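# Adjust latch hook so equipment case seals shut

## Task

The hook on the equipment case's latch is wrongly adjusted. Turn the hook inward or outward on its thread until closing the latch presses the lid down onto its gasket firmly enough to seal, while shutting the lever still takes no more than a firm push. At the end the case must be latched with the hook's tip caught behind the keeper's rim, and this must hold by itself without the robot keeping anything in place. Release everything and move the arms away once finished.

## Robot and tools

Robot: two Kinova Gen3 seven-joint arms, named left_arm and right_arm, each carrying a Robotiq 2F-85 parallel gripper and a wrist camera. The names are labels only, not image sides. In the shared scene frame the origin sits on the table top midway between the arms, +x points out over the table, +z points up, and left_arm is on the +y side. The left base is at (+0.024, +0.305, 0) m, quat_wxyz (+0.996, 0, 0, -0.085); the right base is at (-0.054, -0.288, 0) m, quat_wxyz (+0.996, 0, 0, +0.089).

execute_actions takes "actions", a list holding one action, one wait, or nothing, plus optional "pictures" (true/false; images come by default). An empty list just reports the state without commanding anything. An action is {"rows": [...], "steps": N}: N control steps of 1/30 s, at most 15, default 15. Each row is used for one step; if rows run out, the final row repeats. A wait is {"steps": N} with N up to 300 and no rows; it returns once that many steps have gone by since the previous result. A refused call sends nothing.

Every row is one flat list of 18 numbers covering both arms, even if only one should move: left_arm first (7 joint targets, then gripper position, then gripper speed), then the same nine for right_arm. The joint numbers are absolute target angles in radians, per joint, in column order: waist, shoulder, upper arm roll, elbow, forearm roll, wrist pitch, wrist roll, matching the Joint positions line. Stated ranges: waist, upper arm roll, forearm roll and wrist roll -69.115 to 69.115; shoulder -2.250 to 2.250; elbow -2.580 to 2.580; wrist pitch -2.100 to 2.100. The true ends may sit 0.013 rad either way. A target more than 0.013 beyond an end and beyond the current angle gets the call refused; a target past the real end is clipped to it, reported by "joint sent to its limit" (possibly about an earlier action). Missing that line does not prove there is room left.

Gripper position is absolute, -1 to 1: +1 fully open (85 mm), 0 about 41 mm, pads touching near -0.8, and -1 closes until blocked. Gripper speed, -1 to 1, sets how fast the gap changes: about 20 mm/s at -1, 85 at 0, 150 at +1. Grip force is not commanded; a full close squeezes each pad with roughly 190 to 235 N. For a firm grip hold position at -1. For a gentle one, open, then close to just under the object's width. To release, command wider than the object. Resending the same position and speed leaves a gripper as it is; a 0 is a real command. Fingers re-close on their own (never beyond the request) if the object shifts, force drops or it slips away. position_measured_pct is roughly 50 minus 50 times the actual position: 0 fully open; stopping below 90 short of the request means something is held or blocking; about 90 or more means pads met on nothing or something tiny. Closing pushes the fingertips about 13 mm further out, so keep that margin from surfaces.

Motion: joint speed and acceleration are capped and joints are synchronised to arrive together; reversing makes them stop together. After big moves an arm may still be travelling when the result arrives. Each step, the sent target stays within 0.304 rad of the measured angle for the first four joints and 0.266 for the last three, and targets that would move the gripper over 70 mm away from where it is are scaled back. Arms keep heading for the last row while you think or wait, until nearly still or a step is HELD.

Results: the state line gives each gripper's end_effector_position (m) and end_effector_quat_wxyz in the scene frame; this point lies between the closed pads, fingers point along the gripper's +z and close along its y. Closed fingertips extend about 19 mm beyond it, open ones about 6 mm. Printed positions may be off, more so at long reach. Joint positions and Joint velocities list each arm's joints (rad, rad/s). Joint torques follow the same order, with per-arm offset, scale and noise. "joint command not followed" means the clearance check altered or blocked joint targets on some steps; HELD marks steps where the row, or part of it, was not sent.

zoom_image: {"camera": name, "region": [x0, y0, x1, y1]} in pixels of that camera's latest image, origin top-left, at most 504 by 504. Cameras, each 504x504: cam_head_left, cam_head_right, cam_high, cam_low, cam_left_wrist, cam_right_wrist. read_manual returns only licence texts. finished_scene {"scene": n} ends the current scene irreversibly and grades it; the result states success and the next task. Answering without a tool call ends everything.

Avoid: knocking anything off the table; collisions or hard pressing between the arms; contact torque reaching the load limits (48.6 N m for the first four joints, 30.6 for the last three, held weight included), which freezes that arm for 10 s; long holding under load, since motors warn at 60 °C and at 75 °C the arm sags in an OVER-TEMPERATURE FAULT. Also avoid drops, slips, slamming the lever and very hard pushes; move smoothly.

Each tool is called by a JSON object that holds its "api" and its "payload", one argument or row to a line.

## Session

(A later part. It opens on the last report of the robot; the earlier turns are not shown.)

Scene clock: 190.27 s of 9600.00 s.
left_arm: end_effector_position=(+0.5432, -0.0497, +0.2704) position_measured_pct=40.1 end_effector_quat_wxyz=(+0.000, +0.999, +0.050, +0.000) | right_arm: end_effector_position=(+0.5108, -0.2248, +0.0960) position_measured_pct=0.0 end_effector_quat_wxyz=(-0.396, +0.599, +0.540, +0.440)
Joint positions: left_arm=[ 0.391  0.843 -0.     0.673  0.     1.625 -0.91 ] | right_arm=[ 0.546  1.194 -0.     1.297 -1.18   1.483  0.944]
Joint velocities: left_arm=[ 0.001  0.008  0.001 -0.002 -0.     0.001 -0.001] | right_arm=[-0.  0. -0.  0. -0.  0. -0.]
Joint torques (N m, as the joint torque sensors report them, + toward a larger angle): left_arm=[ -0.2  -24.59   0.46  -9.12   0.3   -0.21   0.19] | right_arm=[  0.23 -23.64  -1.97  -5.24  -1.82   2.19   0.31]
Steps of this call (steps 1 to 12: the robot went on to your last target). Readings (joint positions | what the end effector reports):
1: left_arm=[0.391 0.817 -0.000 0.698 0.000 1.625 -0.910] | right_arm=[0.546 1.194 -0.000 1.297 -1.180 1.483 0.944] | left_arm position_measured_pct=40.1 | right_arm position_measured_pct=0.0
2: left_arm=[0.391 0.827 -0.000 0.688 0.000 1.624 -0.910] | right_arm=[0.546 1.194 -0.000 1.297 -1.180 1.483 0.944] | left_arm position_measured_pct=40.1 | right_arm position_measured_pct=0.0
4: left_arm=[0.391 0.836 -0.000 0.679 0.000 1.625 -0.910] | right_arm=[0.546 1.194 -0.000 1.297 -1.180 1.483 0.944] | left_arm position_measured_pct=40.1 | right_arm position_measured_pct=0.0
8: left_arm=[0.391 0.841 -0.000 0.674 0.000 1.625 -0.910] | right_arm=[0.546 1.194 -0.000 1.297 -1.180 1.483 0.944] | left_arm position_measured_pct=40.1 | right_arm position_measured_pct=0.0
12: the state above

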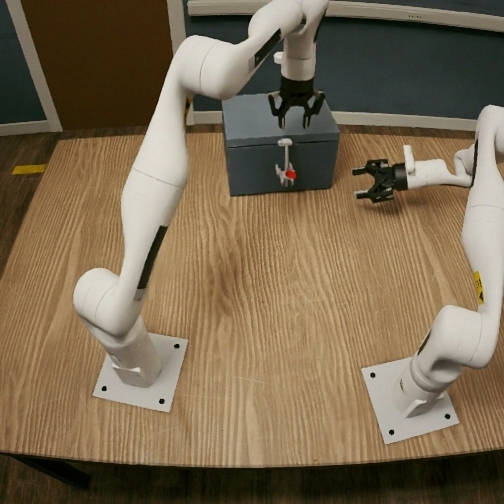

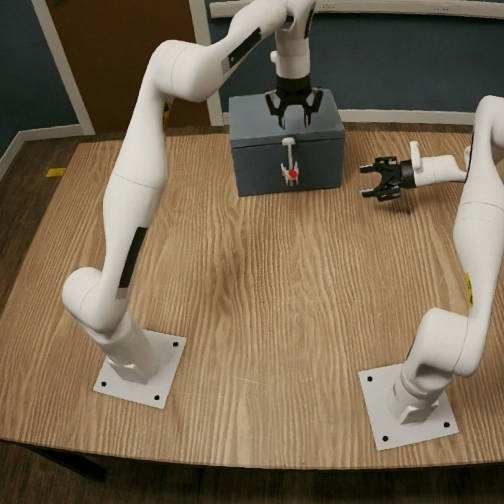

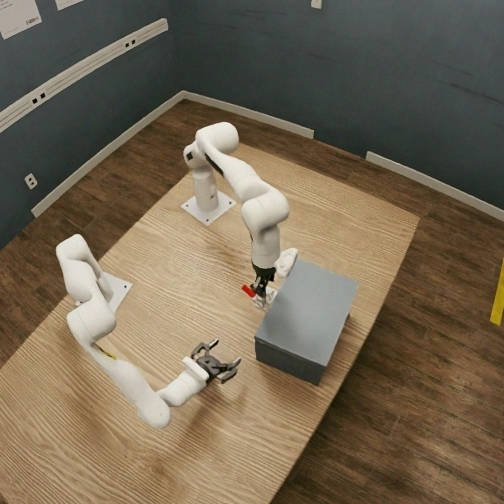

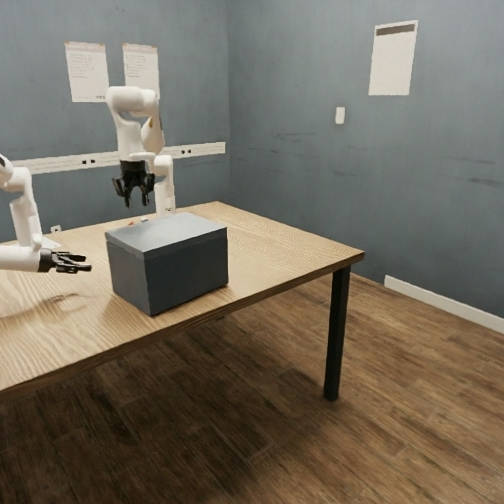

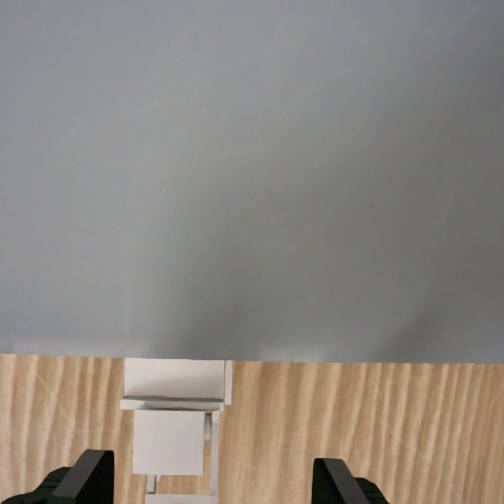

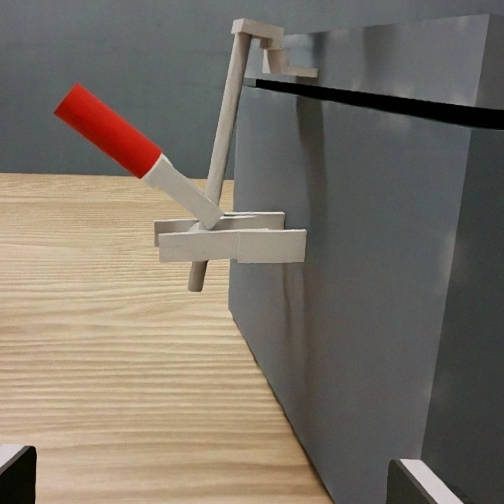

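{"api": "execute_actions", "payload": {
  "actions": [
    {"rows": [[0.373,0.804,0,0.8325,0,1.505,-0.928,0.2,0,0.546,1.194,0,1.297,-1.18,1.483,0.944,1,0]], "steps": 15}
  ]
}}

Scene clock: 210.93 s of 9600.00 s.
left_arm: end_effector_position=(+0.5396, -0.0346, +0.2441) position_measured_pct=40.1 end_effector_quat_wxyz=(-0.000, +0.999, +0.050, -0.000) | right_arm: end_effector_position=(+0.5108, -0.2248, +0.0960) position_measured_pct=0.0 end_effector_quat_wxyz=(-0.396, +0.599, +0.540, +0.440)
Joint positions: left_arm=[ 0.373  0.806 -0.     0.832  0.     1.505 -0.928] | right_arm=[ 0.546  1.194 -0.     1.297 -1.18   1.483  0.944]
Joint velocities: left_arm=[-0.003 -0.014  0.002  0.011  0.    -0.006 -0.001] | right_arm=[ 0.002 -0.001 -0.     0.     0.    -0.     0.   ]
Joint torques (N m, as the joint torque sensors report them, + toward a larger angle): left_arm=[ -0.52 -24.05   0.16  -9.26   0.39  -0.27   0.05] | right_arm=[ -0.32 -23.65  -2.15  -4.91  -1.71   2.53   0.32]
Steps of this call (steps 1 to 30: the robot went on to your last target; steps 31 to 605: nothing new was sent; steps 606 to 620: all 15 steps of this action). Readings (joint positions | what the end effector reports):
606: left_arm=[0.391 0.844 0.000 0.674 0.000 1.624 -0.910] | right_arm=[0.546 1.194 -0.000 1.297 -1.180 1.483 0.944] | left_arm position_measured_pct=40.1 | right_arm position_measured_pct=0.0
607: left_arm=[0.390 0.842 0.000 0.680 0.000 1.620 -0.911] | right_arm=[0.546 1.194 -0.000 1.297 -1.180 1.483 0.944] | left_arm position_measured_pct=40.1 | right_arm position_measured_pct=0.0
609: left_arm=[0.387 0.833 0.000 0.707 0.000 1.600 -0.914] | right_arm=[0.546 1.194 -0.000 1.297 -1.180 1.483 0.944] | left_arm position_measured_pct=40.1 | right_arm position_measured_pct=0.0
613: left_arm=[0.377 0.812 -0.000 0.796 -0.000 1.532 -0.924] | right_arm=[0.546 1.194 -0.000 1.297 -1.180 1.483 0.944] | left_arm position_measured_pct=40.1 | right_arm position_measured_pct=0.0
620: the state above

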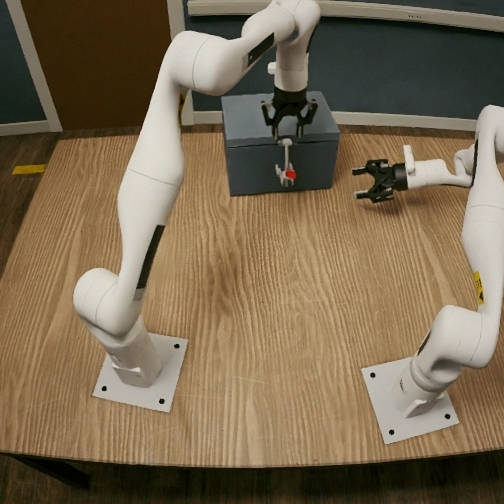

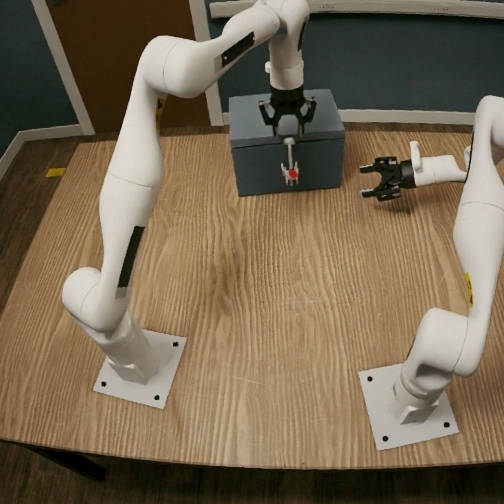

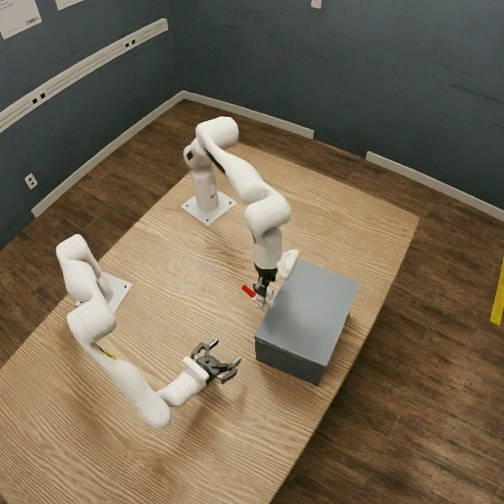

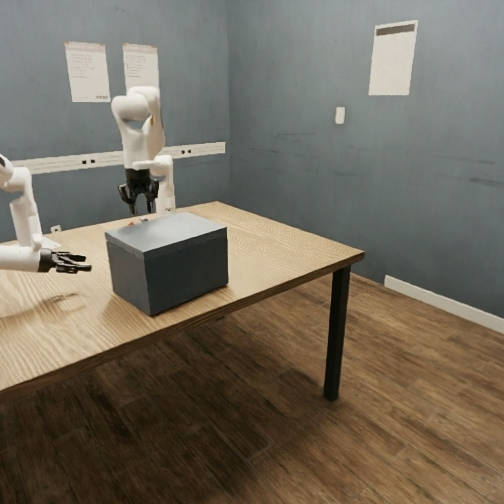

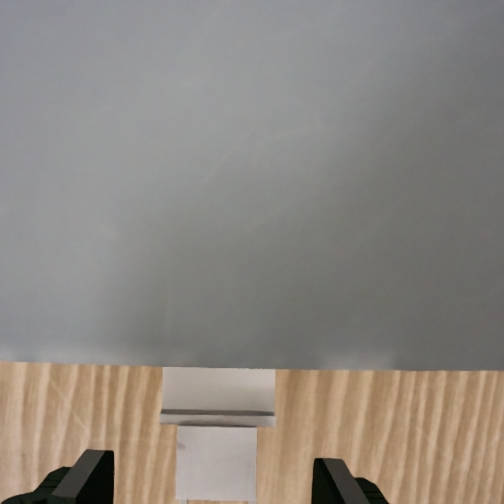

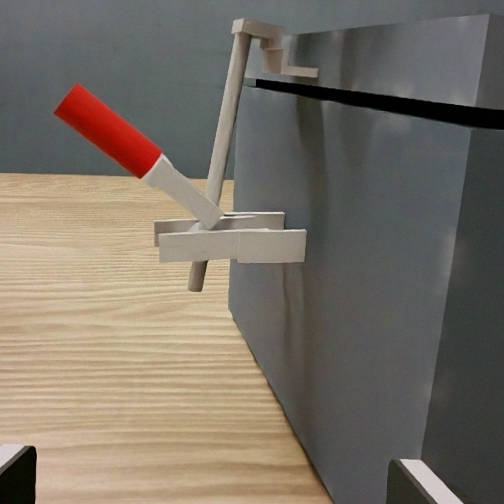

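{"api": "execute_actions", "payload": {
  "actions": [
    {"rows": [[0.373,0.804,0,0.8325,0,1.505,-0.928,0.2,0,0.5616,1.259,0,1.252,-1.26,1.657,0.97,1,0]], "steps": 15}
  ]
}}

Scene clock: 227.83 s of 9600.00 s.
left_arm: end_effector_position=(+0.5397, -0.0344, +0.2448) position_measured_pct=40.1 end_effector_quat_wxyz=(+0.000, +0.999, +0.050, +0.000) | right_arm: end_effector_position=(+0.5050, -0.2215, +0.1258) position_measured_pct=0.0 end_effector_quat_wxyz=(-0.452, +0.548, +0.506, +0.490)
Joint positions: left_arm=[ 0.373  0.804  0.     0.832  0.     1.505 -0.928] | right_arm=[ 0.561  1.258  0.     1.252 -1.26   1.656  0.97 ]
Joint velocities: left_arm=[-0.    -0.002  0.     0.     0.    -0.     0.001] | right_arm=[ 0.001  0.011 -0.    -0.002 -0.003  0.006  0.001]
Joint torques (N m, as the joint torque sensors report them, + toward a larger angle): left_arm=[ -0.48 -23.88   0.33  -8.91   0.31  -0.21   0.03] | right_arm=[ -0.74 -24.11  -2.73  -5.01  -1.7    2.27   0.3 ]
Steps of this call (steps 1 to 15: the robot went on to your last target; steps 16 to 492: nothing new was sent; steps 493 to 507: all 15 steps of this action). Readings (joint positions | what the end effector reports):
493: left_arm=[0.373 0.804 0.000 0.832 0.000 1.505 -0.928] | right_arm=[0.546 1.195 -0.000 1.296 -1.181 1.485 0.944] | left_arm position_measured_pct=40.1 | right_arm position_measured_pct=0.0
494: left_arm=[0.373 0.804 0.000 0.832 0.000 1.505 -0.928] | right_arm=[0.547 1.200 -0.000 1.293 -1.185 1.495 0.946] | left_arm position_measured_pct=40.1 | right_arm position_measured_pct=0.0
496: left_arm=[0.373 0.804 0.000 0.832 0.000 1.505 -0.928] | right_arm=[0.553 1.222 -0.000 1.279 -1.208 1.545 0.953] | left_arm position_measured_pct=40.1 | right_arm position_measured_pct=0.0
500: left_arm=[0.373 0.804 0.000 0.832 0.000 1.505 -0.928] | right_arm=[0.560 1.252 0.000 1.257 -1.253 1.641 0.968] | left_arm position_measured_pct=40.1 | right_arm position_measured_pct=0.0
507: the state above

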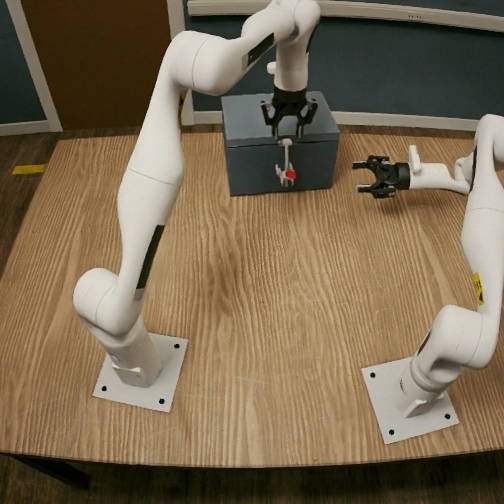

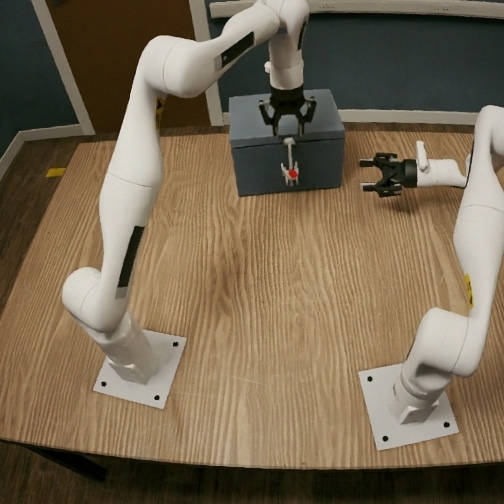

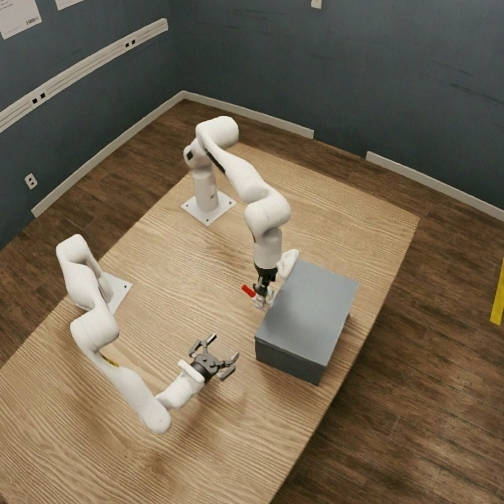

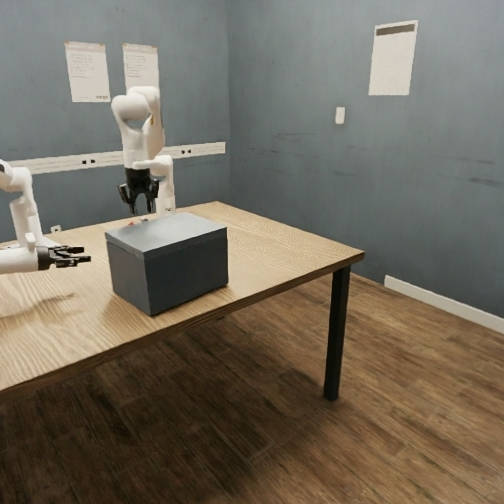

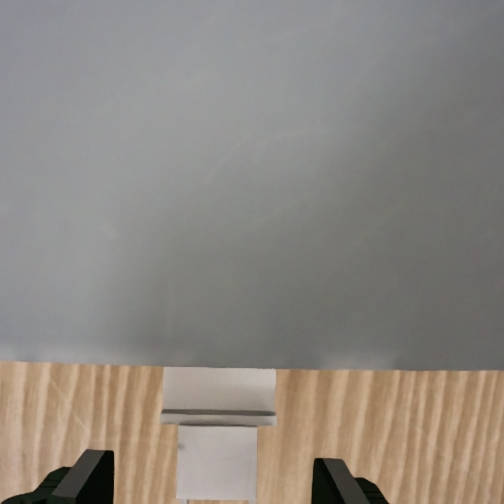

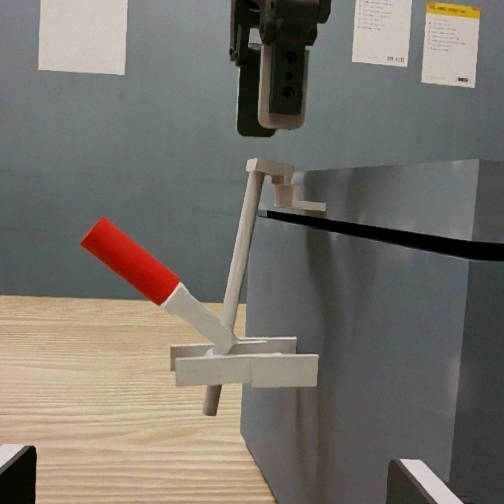

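{"api": "zoom_image", "payload": {
  "camera": "cam_right_wrist",
  "region": [200, 90, 350, 240]
}}

{"api": "zoom_image", "payload": {
  "camera": "cam_right_wrist",
  "region": [160, 300, 330, 430]
}}

Region (200, 90, 350, 240) of cam_right_wrist's 504x504 image, scaled by 3.360.

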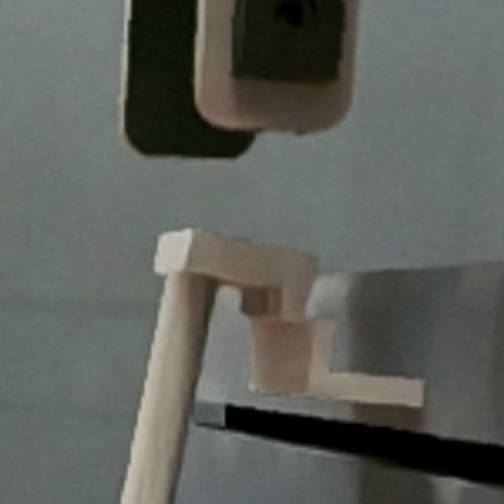

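Region (160, 300, 330, 430) of cam_right_wrist's 504x504 image, scaled by 2.965; it fills the top 385 rows of this view, and the rest is white.

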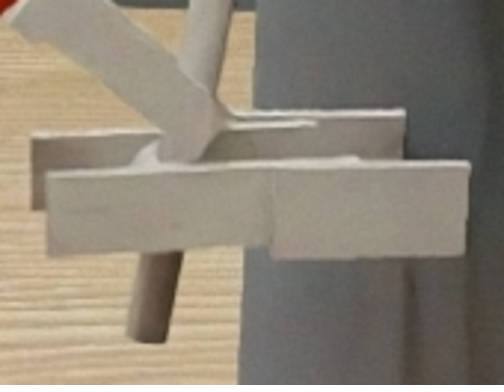

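{"api": "execute_actions", "payload": {
  "actions": [
    {"rows": [[0.3778,0.7949,0,0.9041,0,1.4426,-0.9227,0.2,0,0.5616,1.259,0,1.252,-1.26,1.657,0.97,1,0]], "steps": 15}
  ]
}}

{"api": "zoom_image", "payload": {
  "camera": "cam_right_wrist",
  "region": [200, 90, 350, 240]
}}

Scene clock: 288.33 s of 9600.00 s.
left_arm: end_effector_position=(+0.5341, -0.0344, +0.2279) position_measured_pct=40.1 end_effector_quat_wxyz=(-0.000, +0.999, +0.050, -0.000) | right_arm: end_effector_position=(+0.5049, -0.2216, +0.1255) position_measured_pct=0.0 end_effector_quat_wxyz=(-0.453, +0.548, +0.505, +0.490)
Joint positions: left_arm=[ 0.378  0.795  0.     0.904  0.     1.443 -0.923] | right_arm=[ 0.562  1.259 -0.     1.252 -1.26   1.657  0.97 ]
Joint velocities: left_arm=[ 0.    -0.003 -0.     0.004 -0.    -0.003  0.   ] | right_arm=[-0.    -0.001 -0.001 -0.    -0.     0.    -0.   ]
Joint torques (N m, as the joint torque sensors report them, + toward a larger angle): left_arm=[ -0.34 -23.69   0.48  -8.57   0.2   -0.16  -0.22] | right_arm=[ -0.07 -24.19  -2.22  -4.78  -1.77   2.29   0.19]
Steps of this call (steps 1 to 15: the robot went on to your last target; steps 16 to 1800: nothing new was sent; steps 1801 to 1815: all 15 steps of this action). Readings (joint positions | what the end effector reports):
1801: left_arm=[0.373 0.804 -0.000 0.834 -0.000 1.504 -0.928] | right_arm=[0.562 1.259 -0.000 1.252 -1.260 1.657 0.970] | left_arm position_measured_pct=40.1 | right_arm position_measured_pct=0.0
1802: left_arm=[0.374 0.802 -0.000 0.839 -0.000 1.500 -0.928] | right_arm=[0.562 1.259 -0.000 1.252 -1.260 1.657 0.970] | left_arm position_measured_pct=40.1 | right_arm position_measured_pct=0.0
1804: left_arm=[0.375 0.798 -0.000 0.864 -0.000 1.478 -0.926] | right_arm=[0.562 1.259 -0.000 1.252 -1.260 1.657 0.970] | left_arm position_measured_pct=40.1 | right_arm position_measured_pct=0.0
1808: left_arm=[0.377 0.796 0.000 0.899 0.000 1.447 -0.923] | right_arm=[0.562 1.259 -0.000 1.252 -1.260 1.657 0.970] | left_arm position_measured_pct=40.1 | right_arm position_measured_pct=0.0
1815: the state above

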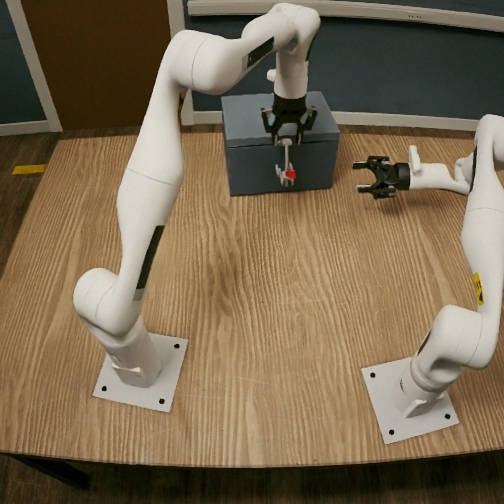

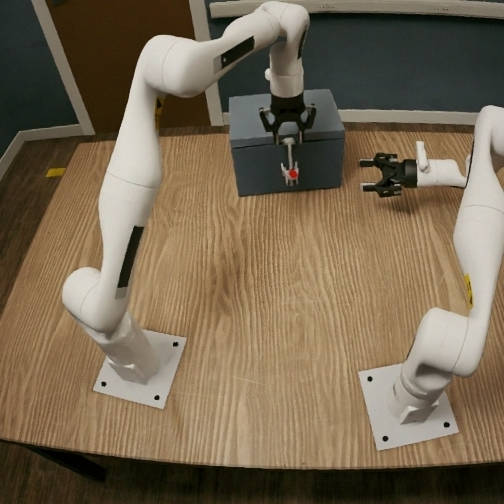

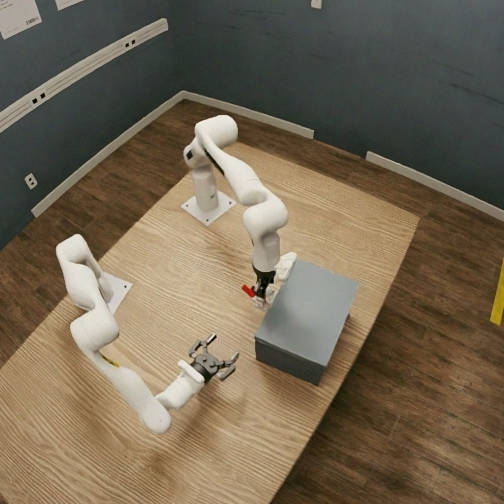

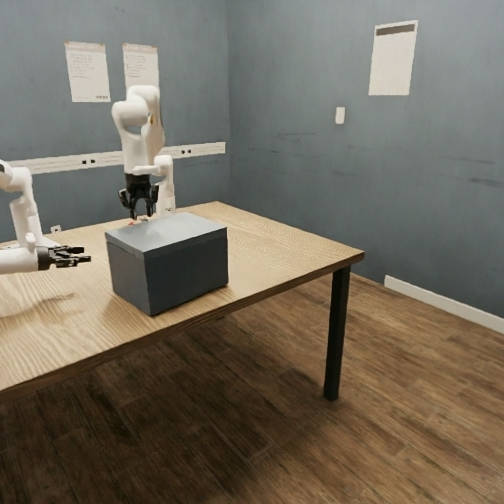

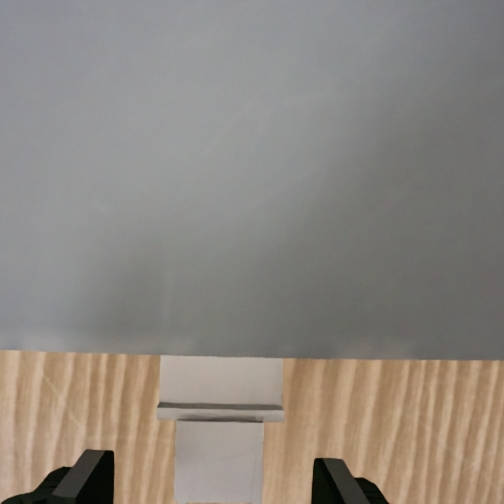

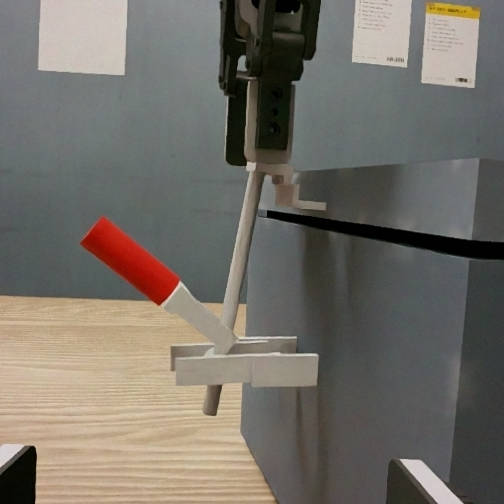

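Region (200, 90, 350, 240) of cam_right_wrist's 504x504 image, scaled by 3.360.

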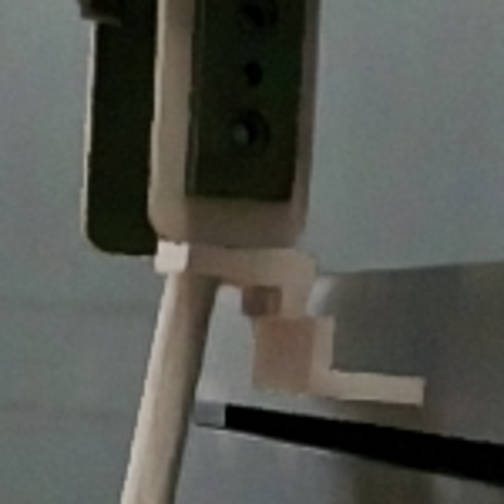

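{"api": "execute_actions", "payload": {
  "actions": [
    {"rows": [[0.3797,0.7982,0,0.9041,0,1.4393,-0.9208,0.2,0,0.5616,1.259,0,1.252,-1.26,1.657,0.97,1,0],[0.3797,0.7982,0,0.9041,0,1.4393,-0.9208,0.2,0,0.5616,1.259,0,1.252,-1.26,1.657,0.97,1,0],[0.3797,0.7982,0,0.9041,0,1.4393,-0.9208,0.2,0,0.5616,1.259,0,1.252,-1.26,1.657,0.97,1,0],[0.3797,0.7982,0,0.9041,0,1.4393,-0.9208,0.2,0,0.5616,1.259,0,1.252,-1.26,1.657,0.97,1,0],[0.3797,0.7982,0,0.9041,0,1.4393,-0.9208,0.2,0,0.5616,1.259,0,1.252,-1.26,1.657,0.97,1,0],[0.3797,0.7982,0,0.9041,0,1.4393,-0.9208,-0.42,-0.5,0.5616,1.259,0,1.252,-1.26,1.657,0.97,1,0]], "steps": 15}
  ],
  "pictures": false
}}

{"api": "execute_actions", "payload": {
  "actions": [
    {"steps": 15}
  ]
}}

{"api": "zoom_image", "payload": {
  "camera": "cam_right_wrist",
  "region": [200, 90, 350, 240]
}}

Scene clock: 304.97 s of 9600.00 s.
left_arm: end_effector_position=(+0.5342, -0.0358, +0.2260) position_measured_pct=53.6 end_effector_quat_wxyz=(+0.000, +0.999, +0.050, +0.000) | right_arm: end_effector_position=(+0.5049, -0.2216, +0.1255) position_measured_pct=0.0 end_effector_quat_wxyz=(-0.453, +0.548, +0.505, +0.490)
Joint positions: left_arm=[ 0.38   0.798  0.     0.904  0.     1.439 -0.921] | right_arm=[ 0.562  1.259 -0.     1.252 -1.26   1.657  0.97 ]
Joint velocities: left_arm=[ 0.001 -0.     0.001  0.    -0.    -0.001  0.   ] | right_arm=[-0.002 -0.001 -0.    -0.    -0.     0.001 -0.   ]
Joint torques (N m, as the joint torque sensors report them, + toward a larger angle): left_arm=[ -0.36 -23.75   0.37  -8.89   0.23  -0.39  -0.17] | right_arm=[ -0.46 -23.86  -2.48  -4.79  -1.84   2.44   0.35]
Steps of this call (steps 1 to 15: the robot went on to your last target; steps 16 to 484: nothing new was sent; steps 485 to 499: all 15 steps of this action). Readings (joint positions | what the end effector reports):
485: left_arm=[0.378 0.795 -0.000 0.904 -0.000 1.442 -0.923] | right_arm=[0.562 1.259 -0.000 1.252 -1.260 1.657 0.970] | left_arm position_measured_pct=40.1 | right_arm position_measured_pct=0.0
486: left_arm=[0.379 0.796 -0.000 0.904 -0.000 1.441 -0.922] | right_arm=[0.562 1.259 -0.000 1.252 -1.260 1.657 0.970] | left_arm position_measured_pct=40.1 | right_arm position_measured_pct=0.0
488: left_arm=[0.379 0.797 0.000 0.904 0.000 1.440 -0.921] | right_arm=[0.562 1.259 -0.000 1.252 -1.260 1.657 0.970] | left_arm position_measured_pct=40.1 | right_arm position_measured_pct=0.0
492: left_arm=[0.380 0.798 0.000 0.904 0.000 1.439 -0.921] | right_arm=[0.562 1.259 -0.000 1.252 -1.260 1.657 0.970] | left_arm position_measured_pct=41.3 | right_arm position_measured_pct=0.0
499: the state above

Scene clock: 305.47 s of 9600.00 s.
left_arm: end_effector_position=(+0.5341, -0.0357, +0.2261) position_measured_pct=69.4 end_effector_quat_wxyz=(-0.000, +0.999, +0.050, -0.000) | right_arm: end_effector_position=(+0.5049, -0.2216, +0.1255) position_measured_pct=0.0 end_effector_quat_wxyz=(-0.453, +0.548, +0.505, +0.490)
Joint positions: left_arm=[ 0.38   0.798 -0.     0.904 -0.     1.44  -0.921] | right_arm=[ 0.562  1.259 -0.     1.252 -1.26   1.657  0.97 ]
Joint velocities: left_arm=[ 0.    -0.     0.002 -0.    -0.    -0.    -0.   ] | right_arm=[-0.  0. -0.  0.  0. -0.  0.]
Joint torques (N m, as the joint torque sensors report them, + toward a larger angle): left_arm=[ -0.22 -23.31   0.45  -8.92   0.26  -0.42   0.05] | right_arm=[ -0.17 -23.72  -2.16  -4.82  -1.81   2.42   0.02]
Steps of this call (steps 1 to 15: the robot went on to your last target). Readings (joint positions | what the end effector reports):
1: left_arm=[0.380 0.798 0.000 0.904 0.000 1.439 -0.921] | right_arm=[0.562 1.259 -0.000 1.252 -1.260 1.657 0.970] | left_arm position_measured_pct=55.6 | right_arm position_measured_pct=0.0
2: left_arm=[0.380 0.798 0.000 0.904 0.000 1.439 -0.921] | right_arm=[0.562 1.259 -0.000 1.252 -1.260 1.657 0.970] | left_arm position_measured_pct=57.1 | right_arm position_measured_pct=0.0
4: left_arm=[0.380 0.798 0.000 0.904 0.000 1.439 -0.921] | right_arm=[0.562 1.259 -0.000 1.252 -1.260 1.657 0.970] | left_arm position_measured_pct=61.1 | right_arm position_measured_pct=0.0
8: left_arm=[0.380 0.798 -0.000 0.904 -0.000 1.440 -0.921] | right_arm=[0.562 1.259 -0.000 1.252 -1.260 1.657 0.970] | left_arm position_measured_pct=68.3 | right_arm position_measured_pct=0.0
15: the state above
All arms were judged still, so your last target was given up. Only a new action makes them travel on or press farther. Fingers that are still opening or closing keep moving.

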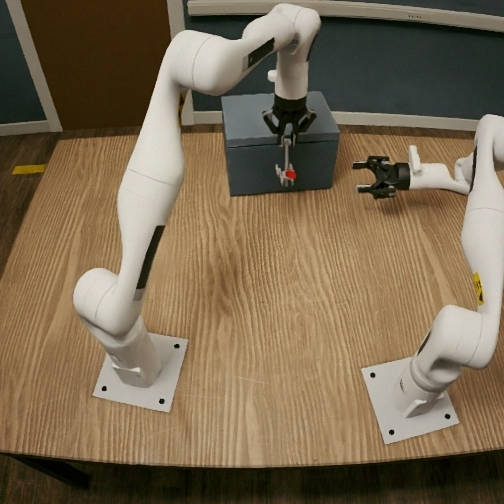

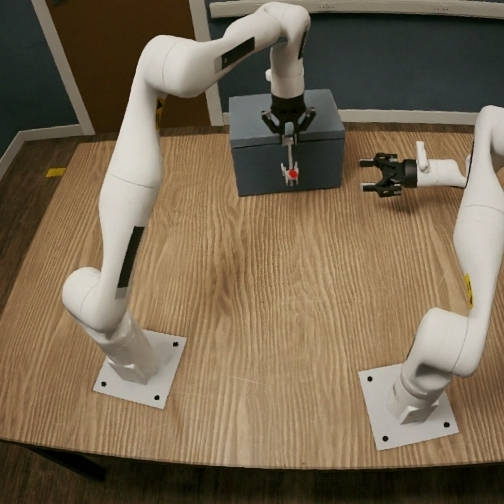

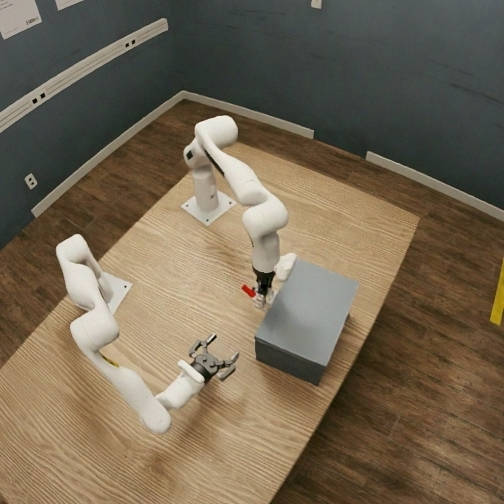

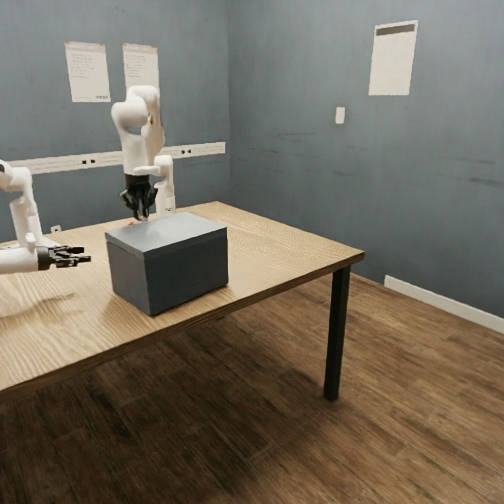

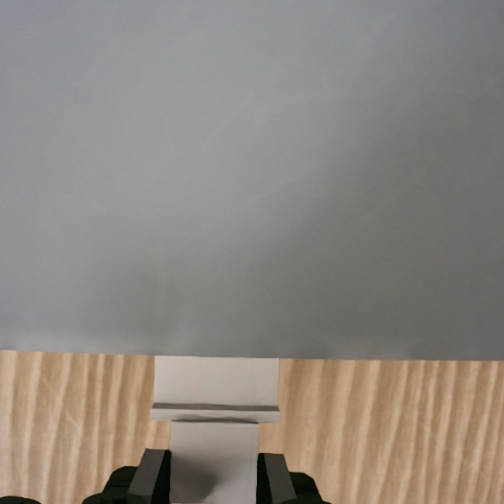

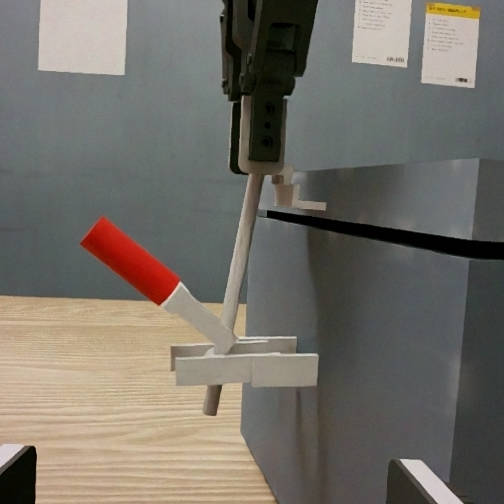

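Region (200, 90, 350, 240) of cam_right_wrist's 504x504 image, scaled by 3.360.

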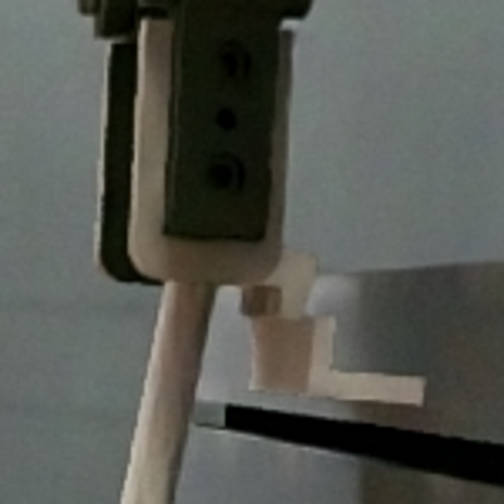

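{"api": "execute_actions", "payload": {
  "actions": [
    {"rows": [[0.3797,0.7969,0,0.8969,0,1.4478,-0.9208,-0.42,-0.5,0.5616,1.259,0,1.252,-1.26,1.657,0.97,1,0]], "steps": 10}
  ],
  "pictures": false
}}

{"api": "execute_actions", "payload": {
  "actions": [
    {"rows": [[0.3812,0.7935,0,0.9033,0,1.4448,-0.9193,-0.42,-0.5,0.5616,1.259,0,1.252,-1.26,1.657,0.97,1,0],[0.3827,0.7901,0,0.9096,0,1.4419,-0.9178,-0.42,-0.5,0.5616,1.259,0,1.252,-1.26,1.657,0.97,1,0],[0.3843,0.7867,0,0.916,0,1.4389,-0.9162,-0.42,-0.5,0.5616,1.259,0,1.252,-1.26,1.657,0.97,1,0],[0.3858,0.7833,0,0.9224,0,1.4359,-0.9147,-0.42,-0.5,0.5616,1.259,0,1.252,-1.26,1.657,0.97,1,0],[0.3873,0.7799,0,0.9287,0,1.433,-0.9132,-0.42,-0.5,0.5616,1.259,0,1.252,-1.26,1.657,0.97,1,0],[0.3889,0.7765,0,0.9351,0,1.43,-0.9116,-0.42,-0.5,0.5616,1.259,0,1.252,-1.26,1.657,0.97,1,0],[0.3904,0.7731,0,0.9414,0,1.427,-0.9101,-0.42,-0.5,0.5616,1.259,0,1.252,-1.26,1.657,0.97,1,0],[0.3919,0.7697,0,0.9478,0,1.424,-0.9086,-0.42,-0.5,0.5616,1.259,0,1.252,-1.26,1.657,0.97,1,0],[0.3935,0.7663,0,0.9542,0,1.4211,-0.907,-0.42,-0.5,0.5616,1.259,0,1.252,-1.26,1.657,0.97,1,0],[0.395,0.763,0,0.9605,0,1.4181,-0.9055,-0.42,-0.5,0.5616,1.259,0,1.252,-1.26,1.657,0.97,1,0],[0.3965,0.7596,0,0.9669,0,1.4151,-0.904,-0.42,-0.5,0.5616,1.259,0,1.252,-1.26,1.657,0.97,1,0],[0.398,0.7562,0,0.9733,0,1.4121,-0.9025,-0.42,-0.5,0.5616,1.259,0,1.252,-1.26,1.657,0.97,1,0],[0.3996,0.7528,0,0.9796,0,1.4092,-0.9009,-0.42,-0.5,0.5616,1.259,0,1.252,-1.26,1.657,0.97,1,0],[0.4011,0.7494,0,0.986,0,1.4062,-0.8994,-0.42,-0.5,0.5616,1.259,0,1.252,-1.26,1.657,0.97,1,0]], "steps": 15}
  ],
  "pictures": false
}}

{"api": "execute_actions", "payload": {
  "actions": [
    {"steps": 8}
  ]
}}

Scene clock: 332.57 s of 9600.00 s.
left_arm: end_effector_position=(+0.5333, -0.0358, +0.2265) position_measured_pct=69.4 end_effector_quat_wxyz=(-0.001, +0.999, +0.050, -0.002) | right_arm: end_effector_position=(+0.5049, -0.2216, +0.1255) position_measured_pct=0.0 end_effector_quat_wxyz=(-0.453, +0.548, +0.505, +0.490)
Joint positions: left_arm=[ 0.38   0.8    0.     0.899  0.     1.447 -0.921] | right_arm=[ 0.562  1.259 -0.     1.252 -1.26   1.657  0.97 ]
Joint velocities: left_arm=[ 0.001  0.003  0.    -0.003 -0.     0.002  0.002] | right_arm=[ 0.001  0.001 -0.     0.     0.001  0.    -0.   ]
Joint torques (N m, as the joint torque sensors report them, + toward a larger angle): left_arm=[ -0.1  -26.67   0.28 -10.3    0.47  -0.04  -0.01] | right_arm=[ -0.39 -24.24  -2.36  -4.69  -1.95   2.22   0.2 ]
Steps of this call (steps 1 to 803: nothing new was sent; steps 804 to 813: all 10 steps of this action). Readings (joint positions | what the end effector reports):
804: left_arm=[0.380 0.798 -0.000 0.904 -0.000 1.440 -0.921] | right_arm=[0.562 1.259 -0.000 1.252 -1.260 1.657 0.970] | left_arm position_measured_pct=69.4 | right_arm position_measured_pct=0.0
805: left_arm=[0.380 0.798 0.000 0.902 0.000 1.442 -0.921] | right_arm=[0.562 1.259 -0.000 1.252 -1.260 1.657 0.970] | left_arm position_measured_pct=69.4 | right_arm position_measured_pct=0.0
807: left_arm=[0.380 0.799 0.000 0.901 0.000 1.445 -0.921] | right_arm=[0.562 1.259 -0.000 1.252 -1.260 1.657 0.970] | left_arm position_measured_pct=69.4 | right_arm position_measured_pct=0.0
811: left_arm=[0.380 0.800 0.000 0.899 0.000 1.447 -0.921] | right_arm=[0.562 1.259 -0.000 1.252 -1.260 1.657 0.970] | left_arm position_measured_pct=69.4 | right_arm position_measured_pct=0.0
813: the state above

Scene clock: 333.07 s of 9600.00 s.
left_arm: end_effector_position=(+0.5165, -0.0376, +0.2278) position_measured_pct=69.4 end_effector_quat_wxyz=(-0.001, +0.999, +0.050, -0.001) | right_arm: end_effector_position=(+0.5049, -0.2216, +0.1255) position_measured_pct=0.0 end_effector_quat_wxyz=(-0.453, +0.548, +0.505, +0.490)
Joint positions: left_arm=[ 0.398  0.76  -0.     0.972 -0.     1.412 -0.903] | right_arm=[ 0.562  1.259 -0.     1.252 -1.26   1.657  0.97 ]
Joint velocities: left_arm=[ 0.04  -0.086  0.003  0.167  0.001 -0.079  0.042] | right_arm=[-0.001  0.001  0.    -0.    -0.    -0.    -0.   ]
Joint torques (N m, as the joint torque sensors report them, + toward a larger angle): left_arm=[  0.19 -25.16  -0.08  -9.28   0.19   0.3    0.29] | right_arm=[ -0.13 -23.88  -2.33  -4.98  -1.75   2.62   0.13]
Steps of this call (steps 1 to 15: all 15 steps of this action). Readings (joint positions | what the end effector reports):
1: left_arm=[0.380 0.800 0.000 0.899 0.000 1.447 -0.921] | right_arm=[0.562 1.259 -0.000 1.252 -1.260 1.657 0.970] | left_arm position_measured_pct=69.4 | right_arm position_measured_pct=0.0
2: left_arm=[0.381 0.798 0.000 0.902 0.000 1.446 -0.920] | right_arm=[0.562 1.259 -0.000 1.252 -1.260 1.657 0.970] | left_arm position_measured_pct=69.4 | right_arm position_measured_pct=0.0
4: left_arm=[0.383 0.794 0.000 0.909 0.000 1.443 -0.918] | right_arm=[0.562 1.259 -0.000 1.252 -1.260 1.657 0.970] | left_arm position_measured_pct=69.4 | right_arm position_measured_pct=0.0
8: left_arm=[0.387 0.783 -0.000 0.929 -0.000 1.432 -0.913] | right_arm=[0.562 1.259 -0.000 1.252 -1.260 1.657 0.970] | left_arm position_measured_pct=69.4 | right_arm position_measured_pct=0.0
15: the state above

Scene clock: 333.33 s of 9600.00 s.
left_arm: end_effector_position=(+0.5132, -0.0380, +0.2279) position_measured_pct=69.4 end_effector_quat_wxyz=(-0.001, +0.999, +0.050, -0.001) | right_arm: end_effector_position=(+0.5049, -0.2216, +0.1255) position_measured_pct=0.0 end_effector_quat_wxyz=(-0.453, +0.548, +0.505, +0.490)
Joint positions: left_arm=[ 0.401  0.753  0.     0.986  0.     1.405 -0.899] | right_arm=[ 0.562  1.259 -0.     1.252 -1.26   1.657  0.97 ]
Joint velocities: left_arm=[ 0.004 -0.003 -0.     0.008 -0.    -0.003  0.001] | right_arm=[ 0.     0.001 -0.     0.    -0.     0.     0.   ]
Joint torques (N m, as the joint torque sensors report them, + toward a larger angle): left_arm=[ -0.51 -24.86   0.33 -10.01   0.13   0.09   0.13] | right_arm=[ -0.5  -24.34  -2.36  -4.8   -1.77   2.39   0.43]
Steps of this call (steps 1 to 8: the robot went on to your last target). Readings (joint positions | what the end effector reports):
1: left_arm=[0.399 0.758 0.000 0.977 0.000 1.410 -0.902] | right_arm=[0.562 1.259 -0.000 1.252 -1.260 1.657 0.970] | left_arm position_measured_pct=69.4 | right_arm position_measured_pct=0.0
2: left_arm=[0.400 0.756 0.000 0.980 0.000 1.408 -0.901] | right_arm=[0.562 1.259 -0.000 1.252 -1.260 1.657 0.970] | left_arm position_measured_pct=69.4 | right_arm position_measured_pct=0.0
4: left_arm=[0.400 0.754 0.000 0.984 0.000 1.406 -0.900] | right_arm=[0.562 1.259 -0.000 1.252 -1.260 1.657 0.970] | left_arm position_measured_pct=69.4 | right_arm position_measured_pct=0.0
8: the state above

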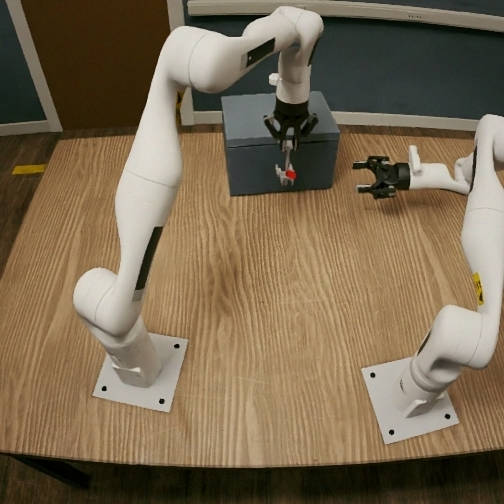

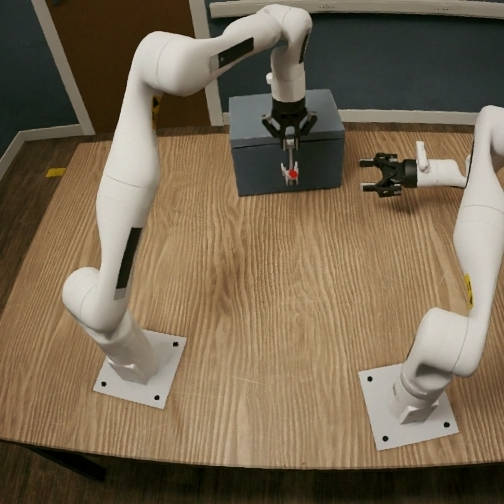

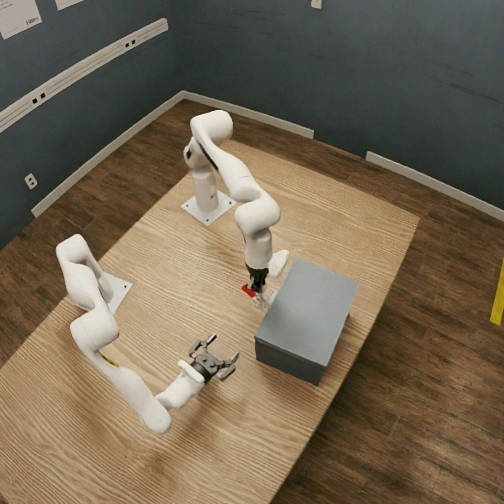

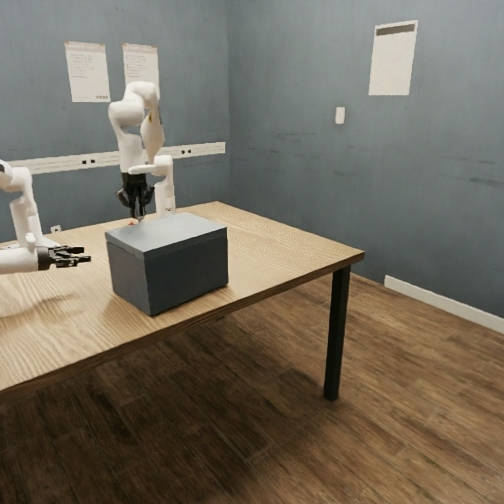

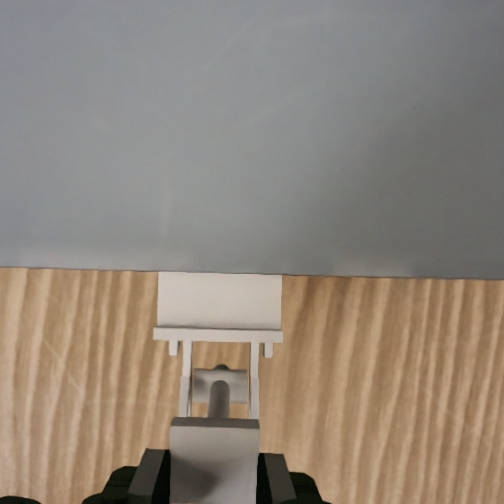

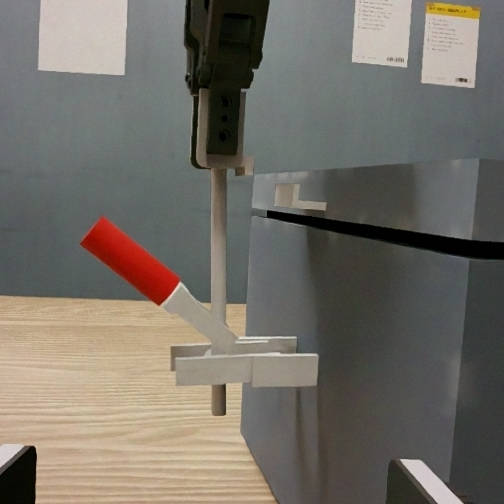

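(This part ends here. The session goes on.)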